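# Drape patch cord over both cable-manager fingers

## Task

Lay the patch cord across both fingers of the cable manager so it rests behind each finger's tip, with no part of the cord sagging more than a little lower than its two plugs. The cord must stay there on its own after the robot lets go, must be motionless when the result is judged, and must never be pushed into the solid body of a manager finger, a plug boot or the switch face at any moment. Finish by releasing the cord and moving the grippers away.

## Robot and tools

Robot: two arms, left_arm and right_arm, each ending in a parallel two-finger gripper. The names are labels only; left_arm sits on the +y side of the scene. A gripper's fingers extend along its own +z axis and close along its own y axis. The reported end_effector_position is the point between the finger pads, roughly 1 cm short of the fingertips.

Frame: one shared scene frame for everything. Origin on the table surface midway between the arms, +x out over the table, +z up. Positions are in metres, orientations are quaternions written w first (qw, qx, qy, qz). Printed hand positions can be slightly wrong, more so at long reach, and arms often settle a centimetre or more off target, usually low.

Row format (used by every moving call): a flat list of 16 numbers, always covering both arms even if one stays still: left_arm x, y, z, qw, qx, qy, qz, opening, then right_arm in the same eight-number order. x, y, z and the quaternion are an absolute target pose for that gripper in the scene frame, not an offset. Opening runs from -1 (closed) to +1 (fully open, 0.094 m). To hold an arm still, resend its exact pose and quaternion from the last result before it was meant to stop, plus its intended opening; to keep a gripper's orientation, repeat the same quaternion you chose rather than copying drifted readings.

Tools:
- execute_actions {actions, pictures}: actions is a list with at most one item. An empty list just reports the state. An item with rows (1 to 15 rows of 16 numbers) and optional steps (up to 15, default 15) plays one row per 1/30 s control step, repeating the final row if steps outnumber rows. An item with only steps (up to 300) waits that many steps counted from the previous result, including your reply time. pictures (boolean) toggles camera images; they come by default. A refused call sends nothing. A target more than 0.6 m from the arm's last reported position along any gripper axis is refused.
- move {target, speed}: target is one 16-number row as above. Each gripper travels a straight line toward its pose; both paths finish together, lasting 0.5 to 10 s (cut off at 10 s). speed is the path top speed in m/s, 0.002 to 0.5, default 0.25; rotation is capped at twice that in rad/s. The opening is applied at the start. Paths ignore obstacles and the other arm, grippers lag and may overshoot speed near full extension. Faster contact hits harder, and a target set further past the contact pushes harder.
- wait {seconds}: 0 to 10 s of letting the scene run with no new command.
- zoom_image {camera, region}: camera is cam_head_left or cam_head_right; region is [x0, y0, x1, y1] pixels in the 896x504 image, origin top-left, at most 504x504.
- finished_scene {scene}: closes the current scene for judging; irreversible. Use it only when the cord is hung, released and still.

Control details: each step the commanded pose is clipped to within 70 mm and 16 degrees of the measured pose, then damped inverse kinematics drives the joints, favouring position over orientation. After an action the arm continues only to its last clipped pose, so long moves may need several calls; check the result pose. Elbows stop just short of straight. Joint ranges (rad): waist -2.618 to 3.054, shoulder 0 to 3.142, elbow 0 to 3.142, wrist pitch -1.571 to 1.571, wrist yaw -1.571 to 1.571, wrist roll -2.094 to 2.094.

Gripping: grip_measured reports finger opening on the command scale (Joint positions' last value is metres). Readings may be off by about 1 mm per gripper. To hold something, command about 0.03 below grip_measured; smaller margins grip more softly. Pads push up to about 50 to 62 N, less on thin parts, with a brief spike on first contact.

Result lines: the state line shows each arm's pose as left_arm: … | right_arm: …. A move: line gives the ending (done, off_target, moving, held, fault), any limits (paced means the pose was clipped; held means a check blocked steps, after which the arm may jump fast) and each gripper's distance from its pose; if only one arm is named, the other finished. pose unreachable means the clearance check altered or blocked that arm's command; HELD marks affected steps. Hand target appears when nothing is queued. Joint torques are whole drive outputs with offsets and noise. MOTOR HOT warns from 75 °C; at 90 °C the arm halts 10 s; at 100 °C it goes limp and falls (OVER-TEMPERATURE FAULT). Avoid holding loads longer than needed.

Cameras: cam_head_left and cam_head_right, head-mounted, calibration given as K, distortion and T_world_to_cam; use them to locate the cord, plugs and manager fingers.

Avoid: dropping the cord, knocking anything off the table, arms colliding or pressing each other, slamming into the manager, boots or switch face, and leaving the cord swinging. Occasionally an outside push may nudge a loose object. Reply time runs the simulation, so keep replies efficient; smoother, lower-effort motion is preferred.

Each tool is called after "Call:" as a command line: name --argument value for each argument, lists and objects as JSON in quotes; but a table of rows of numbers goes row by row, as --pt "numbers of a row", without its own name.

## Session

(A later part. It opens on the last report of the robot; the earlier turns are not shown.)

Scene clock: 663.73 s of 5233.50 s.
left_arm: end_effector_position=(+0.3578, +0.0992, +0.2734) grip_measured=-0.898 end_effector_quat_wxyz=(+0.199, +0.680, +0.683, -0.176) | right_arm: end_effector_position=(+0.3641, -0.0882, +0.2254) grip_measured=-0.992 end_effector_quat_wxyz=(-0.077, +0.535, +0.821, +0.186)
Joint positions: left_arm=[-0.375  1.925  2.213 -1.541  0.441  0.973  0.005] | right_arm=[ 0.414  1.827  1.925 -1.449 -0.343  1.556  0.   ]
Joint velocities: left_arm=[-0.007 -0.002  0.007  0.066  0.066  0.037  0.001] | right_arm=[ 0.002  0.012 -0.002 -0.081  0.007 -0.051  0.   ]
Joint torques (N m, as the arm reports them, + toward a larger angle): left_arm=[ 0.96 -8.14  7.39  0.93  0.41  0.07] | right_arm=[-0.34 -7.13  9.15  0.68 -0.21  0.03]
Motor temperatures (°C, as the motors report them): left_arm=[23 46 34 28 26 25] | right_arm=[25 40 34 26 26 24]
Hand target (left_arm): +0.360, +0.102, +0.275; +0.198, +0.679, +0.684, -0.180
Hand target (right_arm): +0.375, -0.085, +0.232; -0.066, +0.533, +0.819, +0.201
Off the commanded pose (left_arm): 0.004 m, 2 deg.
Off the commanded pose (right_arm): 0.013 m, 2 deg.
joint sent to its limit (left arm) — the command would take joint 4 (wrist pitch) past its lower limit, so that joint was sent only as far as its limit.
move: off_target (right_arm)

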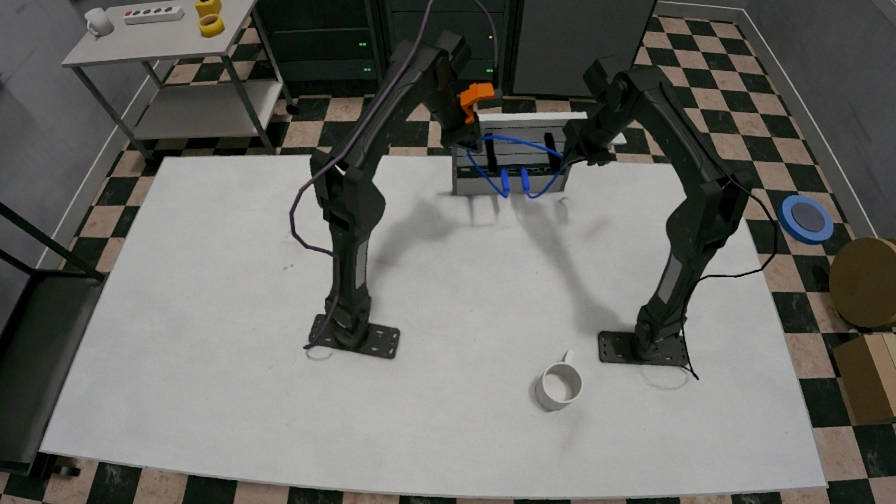

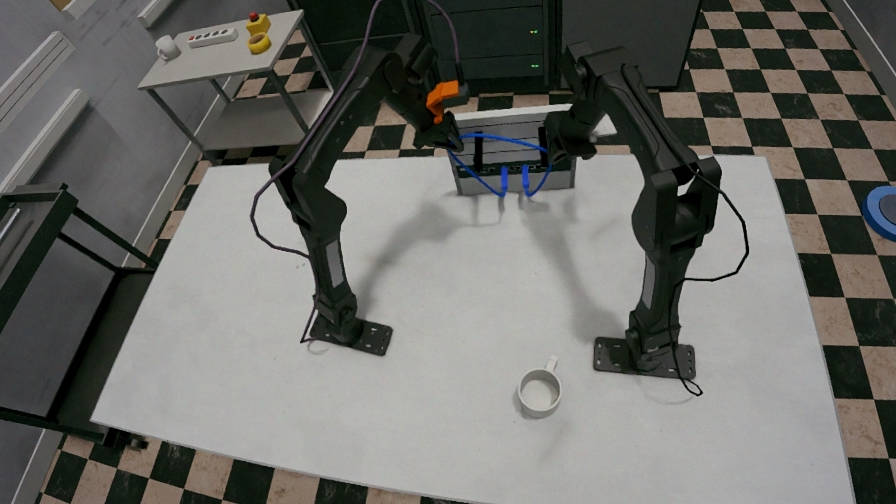

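Call:
move --target '[0.362,0.104,0.243, 0.183,0.683,0.683,-0.183, -0.9,  0.375,-0.085,0.232, -0.066,0.533,0.819,0.201, -1]' --speed 0.02

Call:
zoom_image --camera "cam_head_left" --region '[430,90,620,220]'

Call:
zoom_image --camera "cam_head_right" --region '[410,90,600,220]'

Scene clock: 666.63 s of 5233.50 s.
left_arm: end_effector_position=(+0.3629, +0.1006, +0.2395) grip_measured=-0.898 end_effector_quat_wxyz=(+0.176, +0.683, +0.685, -0.180) | right_arm: end_effector_position=(+0.3641, -0.0882, +0.2254) grip_measured=-0.992 end_effector_quat_wxyz=(-0.077, +0.535, +0.821, +0.186)
Joint positions: left_arm=[-0.365  1.925  2.079 -1.461  0.442  0.996  0.005] | right_arm=[ 0.414  1.827  1.925 -1.449 -0.343  1.556  0.   ]
Joint velocities: left_arm=[-0.007 -0.007 -0.022  0.037 -0.007 -0.051 -0.   ] | right_arm=[-0.002 -0.012 -0.017  0.037 -0.066  0.066  0.   ]
Joint torques (N m, as the arm reports them, + toward a larger angle): left_arm=[  0.73 -11.12   4.7    1.07   0.42   0.1 ] | right_arm=[-0.38 -7.12  9.15  0.67 -0.21  0.03]
Motor temperatures (°C, as the motors report them): left_arm=[23 46 34 28 26 25] | right_arm=[25 40 34 26 26 24]
Hand target (left_arm): +0.362, +0.104, +0.243; +0.183, +0.683, +0.683, -0.183
Hand target (right_arm): +0.375, -0.085, +0.232; -0.066, +0.533, +0.819, +0.201
Off the commanded pose (left_arm): 0.005 m, 1 deg.
Off the commanded pose (right_arm): 0.013 m, 2 deg.
move: off_target (right_arm)

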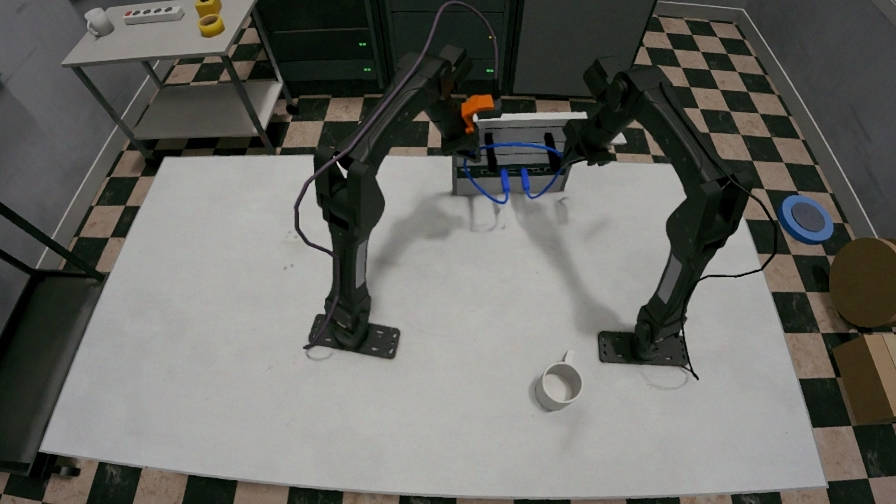

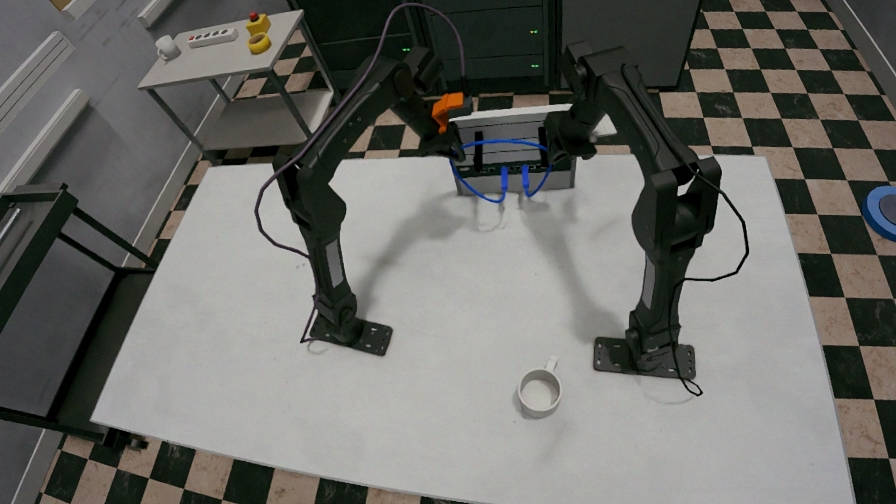

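Region (430, 90, 620, 220) of cam_head_left's 896x504 image, scaled by 2.653, with more detail than that image has; it fills the top 345 rows of this view, and the rest is white.

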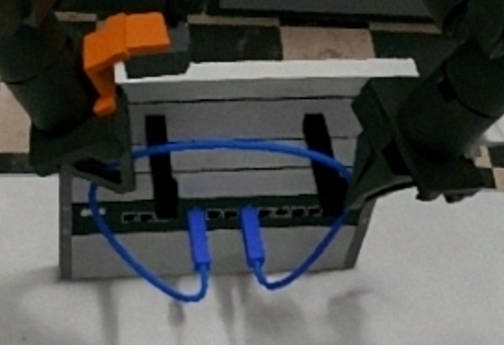

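Region (410, 90, 600, 220) of cam_head_right's 896x504 image, scaled by 2.653, with more detail than that image has; it fills the top 345 rows of this view, and the rest is white.

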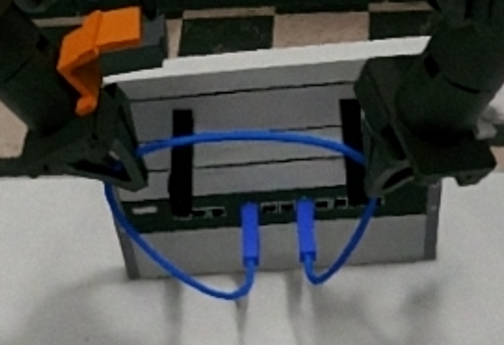

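Call:
move --target '[0.362,0.104,0.243, 0.183,0.683,0.683,-0.183, -0.5,  0.375,-0.085,0.232, -0.066,0.533,0.819,0.201, -1]'

Call:
move --target '[0.35,0.135,0.285, 0.183,0.683,0.683,-0.183, -0.5,  0.375,-0.085,0.232, -0.066,0.533,0.819,0.201, -1]' --speed 0.03

Call:
zoom_image --camera "cam_head_left" --region '[430,90,620,220]'

Call:
zoom_image --camera "cam_head_right" --region '[410,90,600,220]'

Scene clock: 668.83 s of 5233.50 s.
left_arm: end_effector_position=(+0.3635, +0.1003, +0.2397) grip_measured=-0.502 end_effector_quat_wxyz=(+0.178, +0.683, +0.685, -0.180) | right_arm: end_effector_position=(+0.3641, -0.0882, +0.2254) grip_measured=-0.992 end_effector_quat_wxyz=(-0.077, +0.535, +0.821, +0.186)
Joint positions: left_arm=[-0.365  1.925  2.079 -1.458  0.442  0.997  0.023] | right_arm=[ 0.414  1.827  1.925 -1.449 -0.343  1.556  0.   ]
Joint velocities: left_arm=[ 0.007 -0.007 -0.007 -0.051  0.007 -0.037 -0.001] | right_arm=[-0.007 -0.017  0.002  0.022 -0.037  0.007 -0.001]
Joint torques (N m, as the arm reports them, + toward a larger angle): left_arm=[  0.79 -11.     4.73   1.1    0.4    0.1 ] | right_arm=[-0.36 -7.11  9.14  0.67 -0.21  0.05]
Motor temperatures (°C, as the motors report them): left_arm=[23 46 33 28 26 25] | right_arm=[25 40 34 26 26 24]
Hand target (left_arm): +0.362, +0.104, +0.243; +0.183, +0.683, +0.683, -0.183
Hand target (right_arm): +0.375, -0.085, +0.232; -0.066, +0.533, +0.819, +0.201
Off the commanded pose (left_arm): 0.005 m, 1 deg.
Off the commanded pose (right_arm): 0.013 m, 2 deg.
move: off_target (right_arm)

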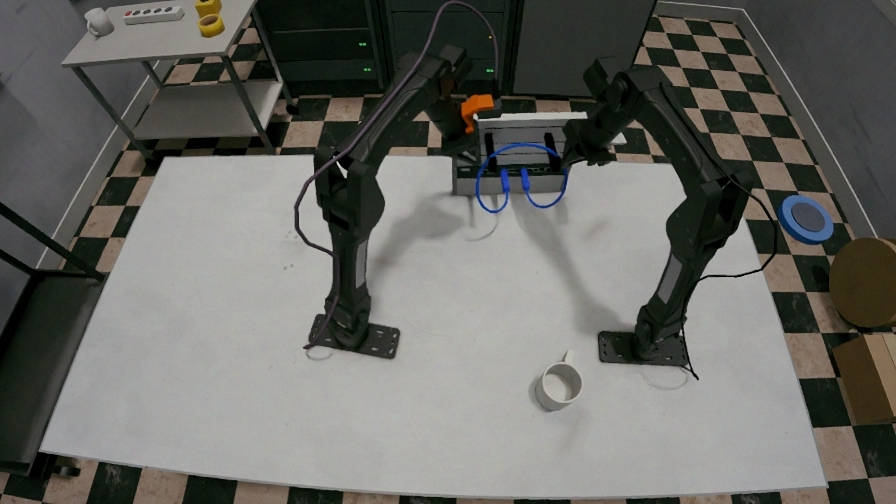

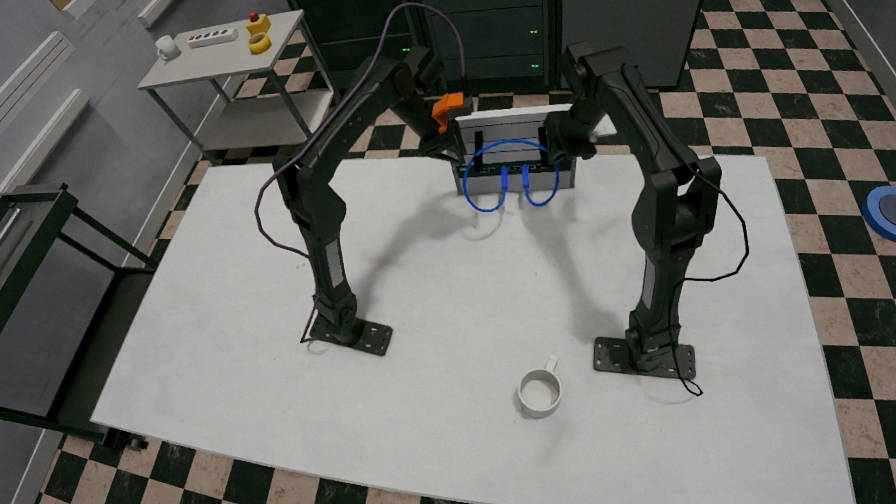

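Scene clock: 671.10 s of 5233.50 s.
left_arm: end_effector_position=(+0.3564, +0.1313, +0.2804) grip_measured=-0.502 end_effector_quat_wxyz=(+0.210, +0.676, +0.686, -0.169) | right_arm: end_effector_position=(+0.3641, -0.0882, +0.2254) grip_measured=-0.992 end_effector_quat_wxyz=(-0.077, +0.535, +0.821, +0.186)
Joint positions: left_arm=[-0.298  1.842  2.128 -1.544  0.455  1.039  0.023] | right_arm=[ 0.414  1.827  1.925 -1.449 -0.343  1.556  0.   ]
Joint velocities: left_arm=[-0.027  0.017 -0.002 -0.081 -0.066 -0.051  0.001] | right_arm=[-0.007 -0.007  0.002 -0.037 -0.022  0.007  0.001]
Joint torques (N m, as the arm reports them, + toward a larger angle): left_arm=[  0.58 -10.05   4.73   0.99   0.48   0.11] | right_arm=[-0.34 -7.12  9.17  0.67 -0.22  0.04]
Motor temperatures (°C, as the motors report them): left_arm=[23 46 34 28 26 25] | right_arm=[25 40 34 26 26 24]
Hand target (left_arm): +0.350, +0.135, +0.284; +0.211, +0.676, +0.684, -0.176
Hand target (right_arm): +0.375, -0.085, +0.232; -0.066, +0.533, +0.819, +0.201
Off the commanded pose (left_arm): 0.009 m, 4 deg.
Off the commanded pose (right_arm): 0.013 m, 2 deg.
joint sent to its limit (left arm) — the command would take joint 4 (wrist pitch) past its lower limit, so that joint was sent only as far as its limit.
move: off_target (left_arm, right_arm)

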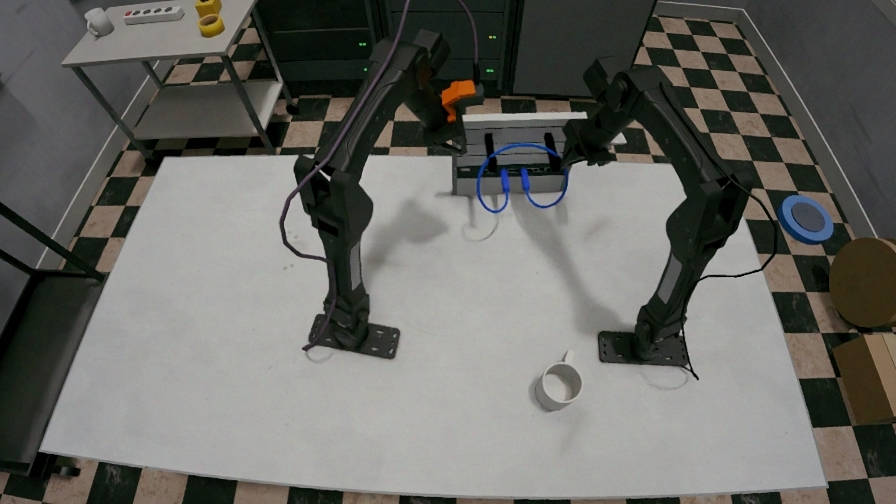

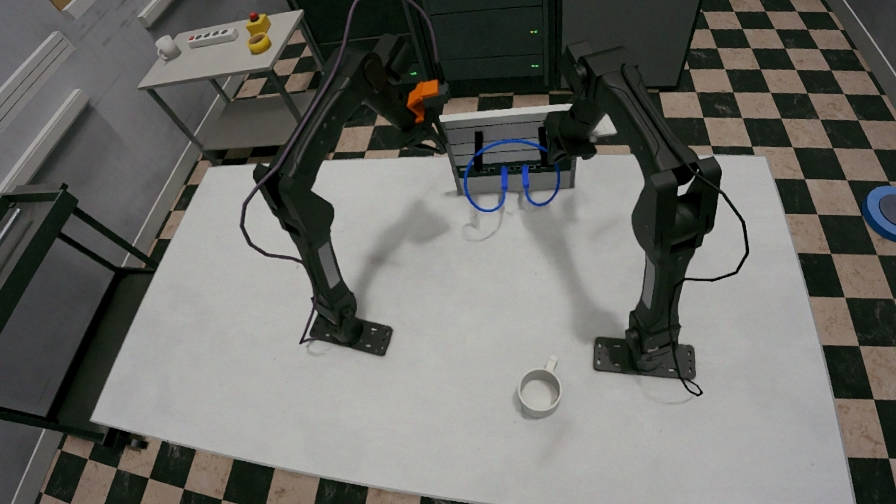

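Region (430, 90, 620, 220) of cam_head_left's 896x504 image, scaled by 2.653, with more detail than that image has; it fills the top 345 rows of this view, and the rest is white.

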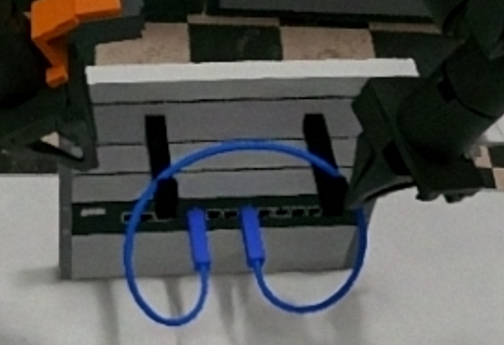

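Region (410, 90, 600, 220) of cam_head_right's 896x504 image, scaled by 2.653, with more detail than that image has; it fills the top 345 rows of this view, and the rest is white.

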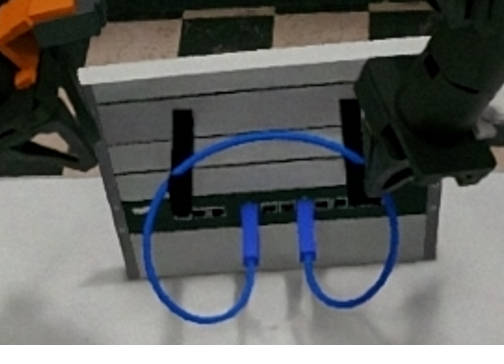

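Call:
move --target '[0.30,0.19,0.27, 0.183,0.683,0.683,-0.183, -0.5,  0.315,-0.09,0.232, -0.066,0.533,0.819,0.201, -1]' --speed 0.03

Call:
zoom_image --camera "cam_head_left" --region '[430,90,620,220]'

Call:
zoom_image --camera "cam_head_right" --region '[410,90,600,220]'

Scene clock: 675.93 s of 5233.50 s.
left_arm: end_effector_position=(+0.3079, +0.1878, +0.2668) grip_measured=-0.502 end_effector_quat_wxyz=(+0.193, +0.680, +0.686, -0.170) | right_arm: end_effector_position=(+0.3186, -0.0897, +0.2272) grip_measured=-0.992 end_effector_quat_wxyz=(-0.076, +0.538, +0.817, +0.193)
Joint positions: left_arm=[-0.19   1.593  1.793 -1.548  0.474  1.171  0.023] | right_arm=[ 0.461  1.635  1.701 -1.385 -0.337  1.616  0.   ]
Joint velocities: left_arm=[ 0.002 -0.022 -0.017 -0.051  0.066  0.022 -0.002] | right_arm=[-0.012 -0.017 -0.017  0.037 -0.007 -0.037 -0.001]
Joint torques (N m, as the arm reports them, + toward a larger angle): left_arm=[ 0.76 -7.97  4.38  0.81  0.48  0.1 ] | right_arm=[ 0.82 -8.67  4.86  0.67 -0.1   0.05]
Motor temperatures (°C, as the motors report them): left_arm=[23 46 33 28 26 25] | right_arm=[25 41 34 26 26 24]
Hand target (left_arm): +0.301, +0.190, +0.269; +0.195, +0.680, +0.684, -0.178
Hand target (right_arm): +0.315, -0.089, +0.232; -0.066, +0.533, +0.819, +0.201
Off the commanded pose (left_arm): 0.009 m, 2 deg.
Off the commanded pose (right_arm): 0.006 m, 2 deg.
joint sent to its limit (left arm) — the command would take joint 4 (wrist pitch) past its lower limit, so that joint was sent only as far as its limit.
move: done

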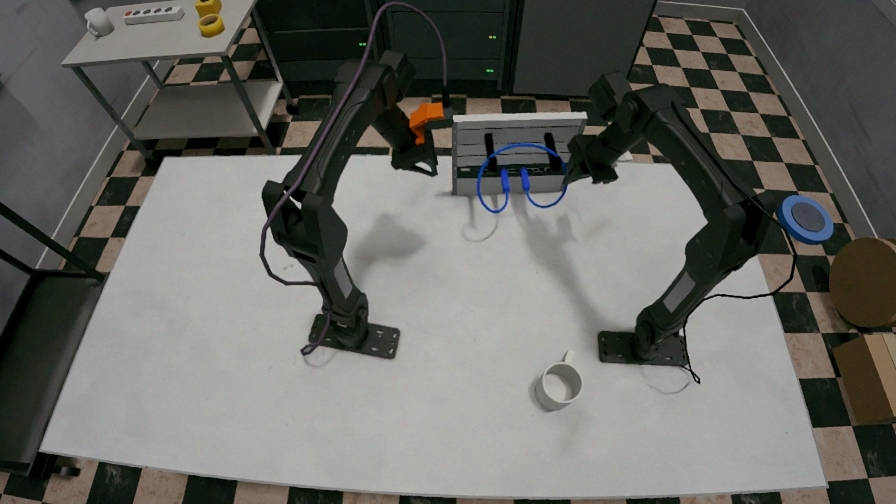

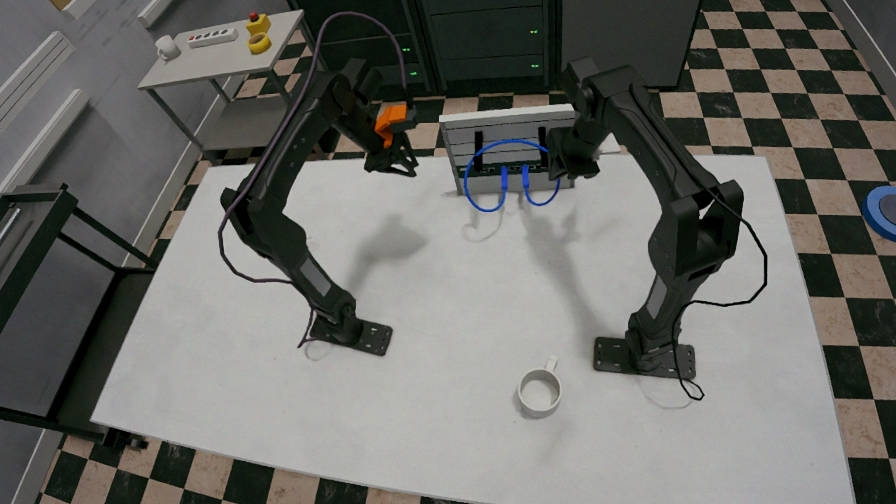

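Region (430, 90, 620, 220) of cam_head_left's 896x504 image, scaled by 2.653, with more detail than that image has; it fills the top 345 rows of this view, and the rest is white.

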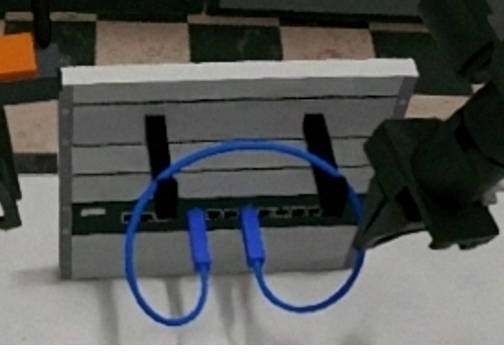

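Region (410, 90, 600, 220) of cam_head_right's 896x504 image, scaled by 2.653, with more detail than that image has; it fills the top 345 rows of this view, and the rest is white.

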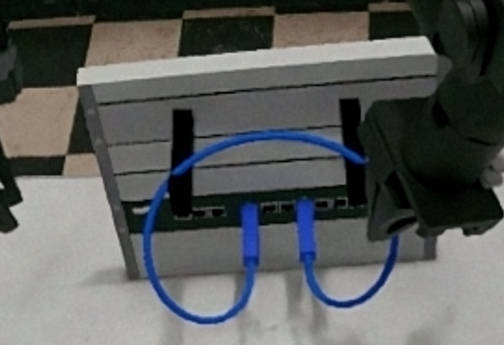

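Call:
move --target '[0.30,0.20,0.27, 0.183,0.683,0.683,-0.183, -0.5,  0.27,-0.13,0.24, -0.066,0.533,0.819,0.201, -1]' --speed 0.05

Call:
move --target '[0.25,0.22,0.25, 0.183,0.683,0.683,-0.183, -0.5,  0.22,-0.2,0.24, -0.066,0.533,0.819,0.201, -1]' --speed 0.1

Call:
zoom_image --camera "cam_head_left" --region '[430,90,620,220]'

Call:
zoom_image --camera "cam_head_right" --region '[410,90,600,220]'

Scene clock: 682.23 s of 5233.50 s.
left_arm: end_effector_position=(+0.3074, +0.1975, +0.2671) grip_measured=-0.502 end_effector_quat_wxyz=(+0.200, +0.679, +0.687, -0.166) | right_arm: end_effector_position=(+0.2771, -0.1249, +0.2384) grip_measured=-0.992 end_effector_quat_wxyz=(-0.063, +0.533, +0.820, +0.200)
Joint positions: left_arm=[-0.157  1.571  1.77  -1.548  0.481  1.202  0.023] | right_arm=[ 0.404  1.438  1.557 -1.433 -0.339  1.549  0.   ]
Joint velocities: left_arm=[-0.007 -0.017 -0.002  0.037 -0.007  0.007 -0.001] | right_arm=[-0.022 -0.022 -0.002  0.007 -0.037 -0.037  0.001]
Joint torques (N m, as the arm reports them, + toward a larger angle): left_arm=[ 0.64 -7.85  4.56  0.83  0.52  0.09] | right_arm=[-1.   -6.84  4.77  0.45 -0.29 -0.09]
Motor temperatures (°C, as the motors report them): left_arm=[23 45 33 28 26 25] | right_arm=[25 42 33 26 26 24]
Hand target (left_arm): +0.300, +0.200, +0.269; +0.202, +0.678, +0.685, -0.175
Hand target (right_arm): +0.270, -0.129, +0.240; -0.066, +0.533, +0.819, +0.201
Off the commanded pose (left_arm): 0.008 m, 3 deg.
Off the commanded pose (right_arm): 0.009 m, 0 deg.
joint sent to its limit (left arm) — the command would take joint 4 (wrist pitch) past its lower limit, so that joint was sent only as far as its limit.
After step 90, 1.67 s passed at rest.
move: off_target (left_arm)

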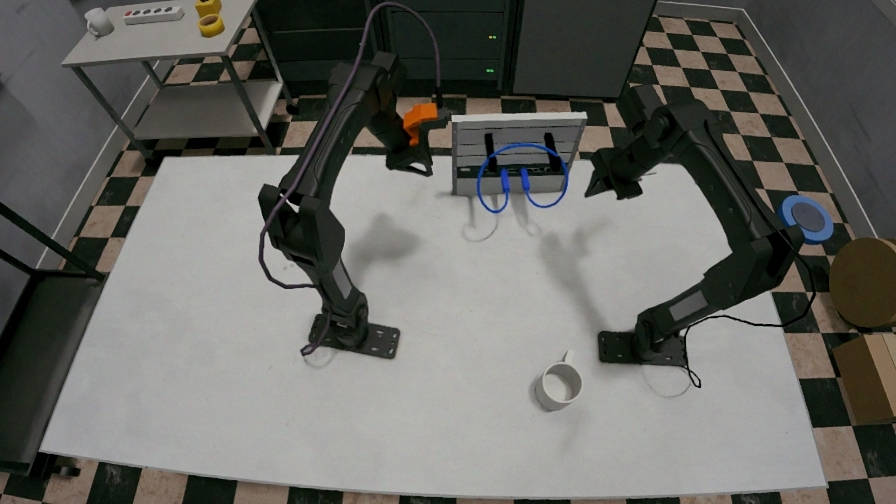

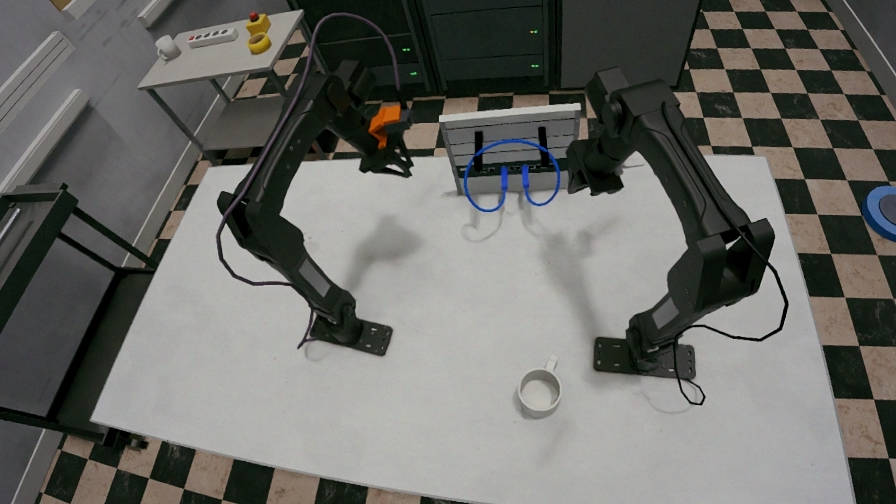

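Scene clock: 683.63 s of 5233.50 s.
left_arm: end_effector_position=(+0.2573, +0.2190, +0.2480) grip_measured=-0.502 end_effector_quat_wxyz=(+0.183, +0.683, +0.685, -0.173) | right_arm: end_effector_position=(+0.2255, -0.1982, +0.2404) grip_measured=-0.992 end_effector_quat_wxyz=(-0.034, +0.539, +0.813, +0.216)
Joint positions: left_arm=[-0.133  1.383  1.529 -1.549  0.483  1.247  0.023] | right_arm=[ 0.116  1.173  1.376 -1.554 -0.385  1.278  0.   ]
Joint velocities: left_arm=[-0.017 -0.012 -0.002  0.007 -0.051 -0.022 -0.   ] | right_arm=[-0.017 -0.002 -0.017 -0.051 -0.007  0.007  0.001]
Joint torques (N m, as the arm reports them, + toward a larger angle): left_arm=[ 0.71 -5.79  4.35  0.76  0.51  0.1 ] | right_arm=[-1.03 -4.25  4.26  0.46 -0.35 -0.08]
Motor temperatures (°C, as the motors report them): left_arm=[23 45 33 28 26 25] | right_arm=[25 41 32 26 26 24]
Hand target (left_arm): +0.250, +0.220, +0.249; +0.185, +0.682, +0.684, -0.181
Hand target (right_arm): +0.219, -0.199, +0.239; -0.037, +0.538, +0.813, +0.218
Off the commanded pose (left_arm): 0.008 m, 1 deg.
Off the commanded pose (right_arm): 0.006 m, 4 deg.
joint sent to its limit (left arm) — the command would take joint 4 (wrist pitch) past its lower limit, so that joint was sent only as far as its limit.
joint sent to its limit (right arm) — the command would take joint 4 (wrist pitch) past its lower limit, so that joint was sent only as far as its limit.
move: off_target (right_arm)

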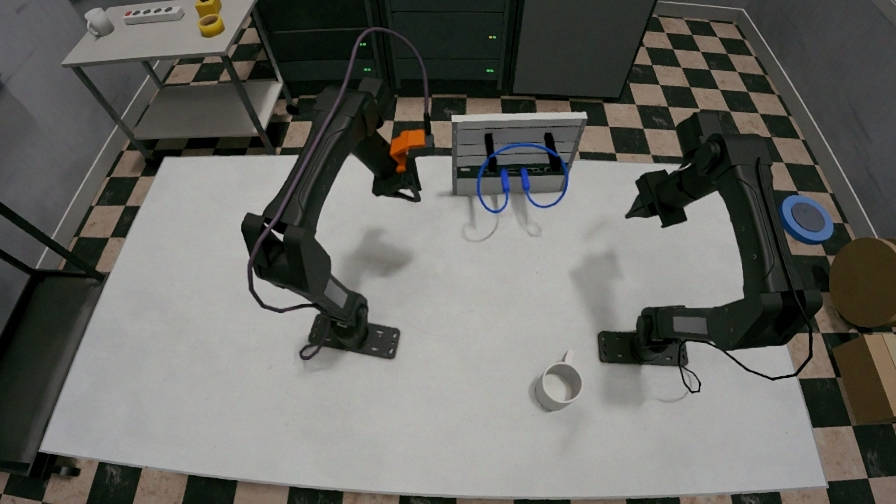

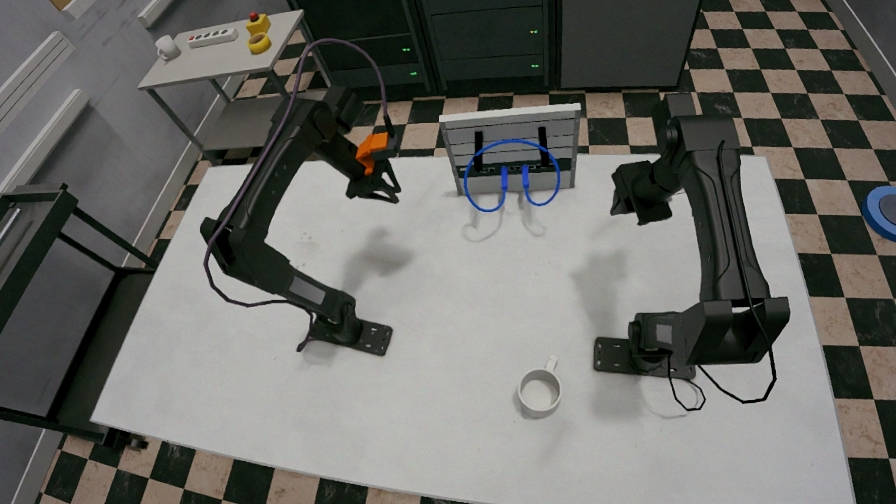

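Region (430, 90, 620, 220) of cam_head_left's 896x504 image, scaled by 2.653, with more detail than that image has; it fills the top 345 rows of this view, and the rest is white.

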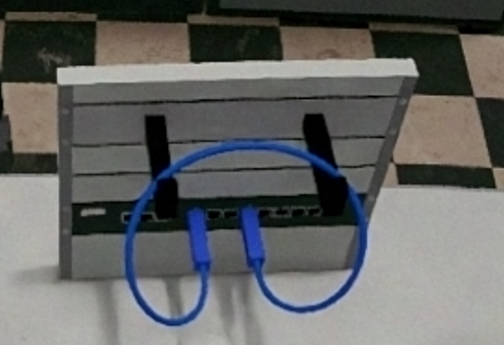

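Region (410, 90, 600, 220) of cam_head_right's 896x504 image, scaled by 2.653, with more detail than that image has; it fills the top 345 rows of this view, and the rest is white.

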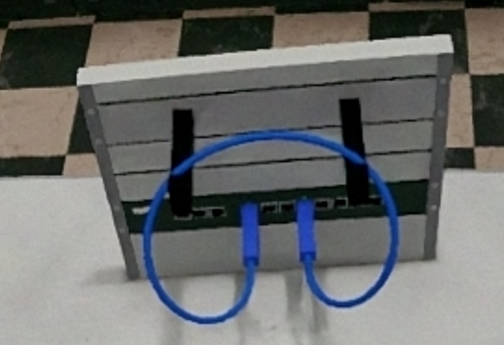

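Call:
wait --seconds 2

Call:
zoom_image --camera "cam_head_left" --region '[430,90,620,220]'

Scene clock: 689.07 s of 5233.50 s.
left_arm: end_effector_position=(+0.2573, +0.2189, +0.2480) grip_measured=-0.502 end_effector_quat_wxyz=(+0.183, +0.684, +0.685, -0.173) | right_arm: end_effector_position=(+0.2255, -0.1981, +0.2404) grip_measured=-0.992 end_effector_quat_wxyz=(-0.034, +0.538, +0.814, +0.216)
Joint positions: left_arm=[-0.133  1.383  1.529 -1.549  0.483  1.248  0.023] | right_arm=[ 0.116  1.173  1.376 -1.554 -0.385  1.275  0.   ]
Joint velocities: left_arm=[ 0.007 -0.017 -0.007 -0.022 -0.022 -0.037  0.001] | right_arm=[-0.002 -0.002  0.022 -0.007  0.037  0.007  0.001]
Joint torques (N m, as the arm reports them, + toward a larger angle): left_arm=[ 0.68 -6.02  4.39  0.75  0.52  0.11] | right_arm=[-0.98 -4.22  4.26  0.47 -0.35 -0.08]
Motor temperatures (°C, as the motors report them): left_arm=[23 44 33 28 26 25] | right_arm=[25 40 32 26 26 24]
Hand target (left_arm): +0.250, +0.220, +0.249; +0.185, +0.682, +0.684, -0.181
Hand target (right_arm): +0.219, -0.199, +0.239; -0.037, +0.538, +0.813, +0.218
Off the commanded pose (left_arm): 0.008 m, 1 deg.
Off the commanded pose (right_arm): 0.006 m, 4 deg.
Steps of this call (steps 1 to 90: nothing new was sent; then 2.43 s passed at rest). Readings (end_effector_position):
1: left_arm (+0.2573, +0.2190, +0.2480) | right_arm (+0.2255, -0.1982, +0.2404)
2: left_arm (+0.2573, +0.2189, +0.2480) | right_arm (+0.2255, -0.1982, +0.2404)
4: left_arm (+0.2573, +0.2189, +0.2480) | right_arm (+0.2255, -0.1982, +0.2404)
8: left_arm (+0.2573, +0.2189, +0.2480) | right_arm (+0.2255, -0.1981, +0.2404)
90: the state above

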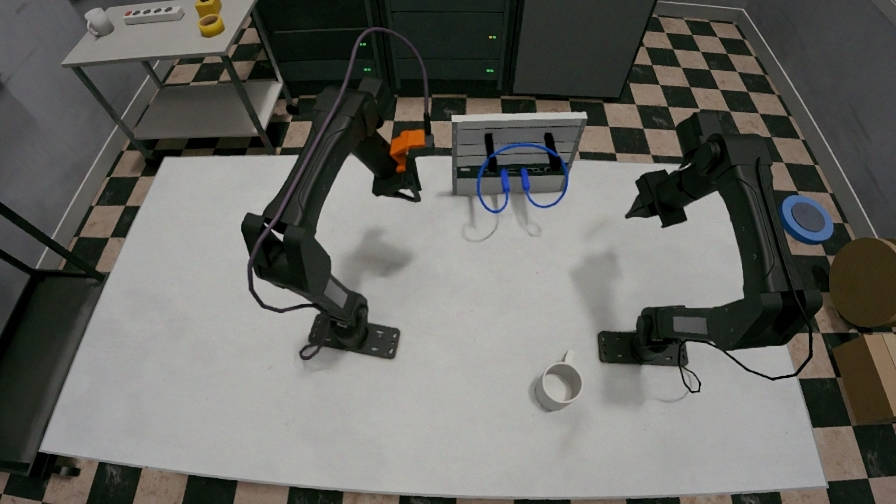

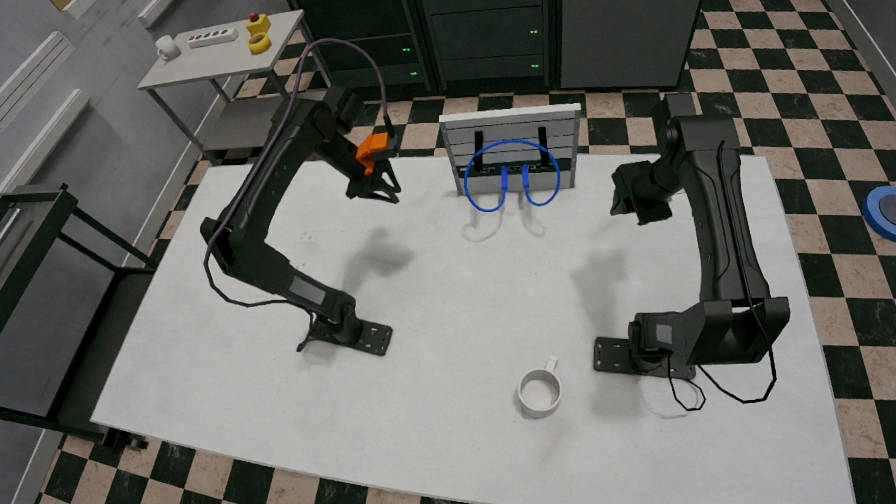

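Region (430, 90, 620, 220) of cam_head_left's 896x504 image, scaled by 2.653, with more detail than that image has; it fills the top 345 rows of this view, and the rest is white.

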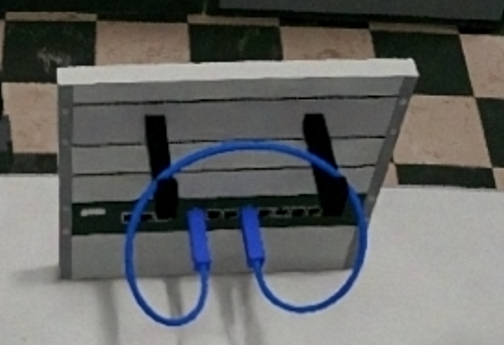

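Call:
finished_scene --scene 1

The scene is finished: the task was done.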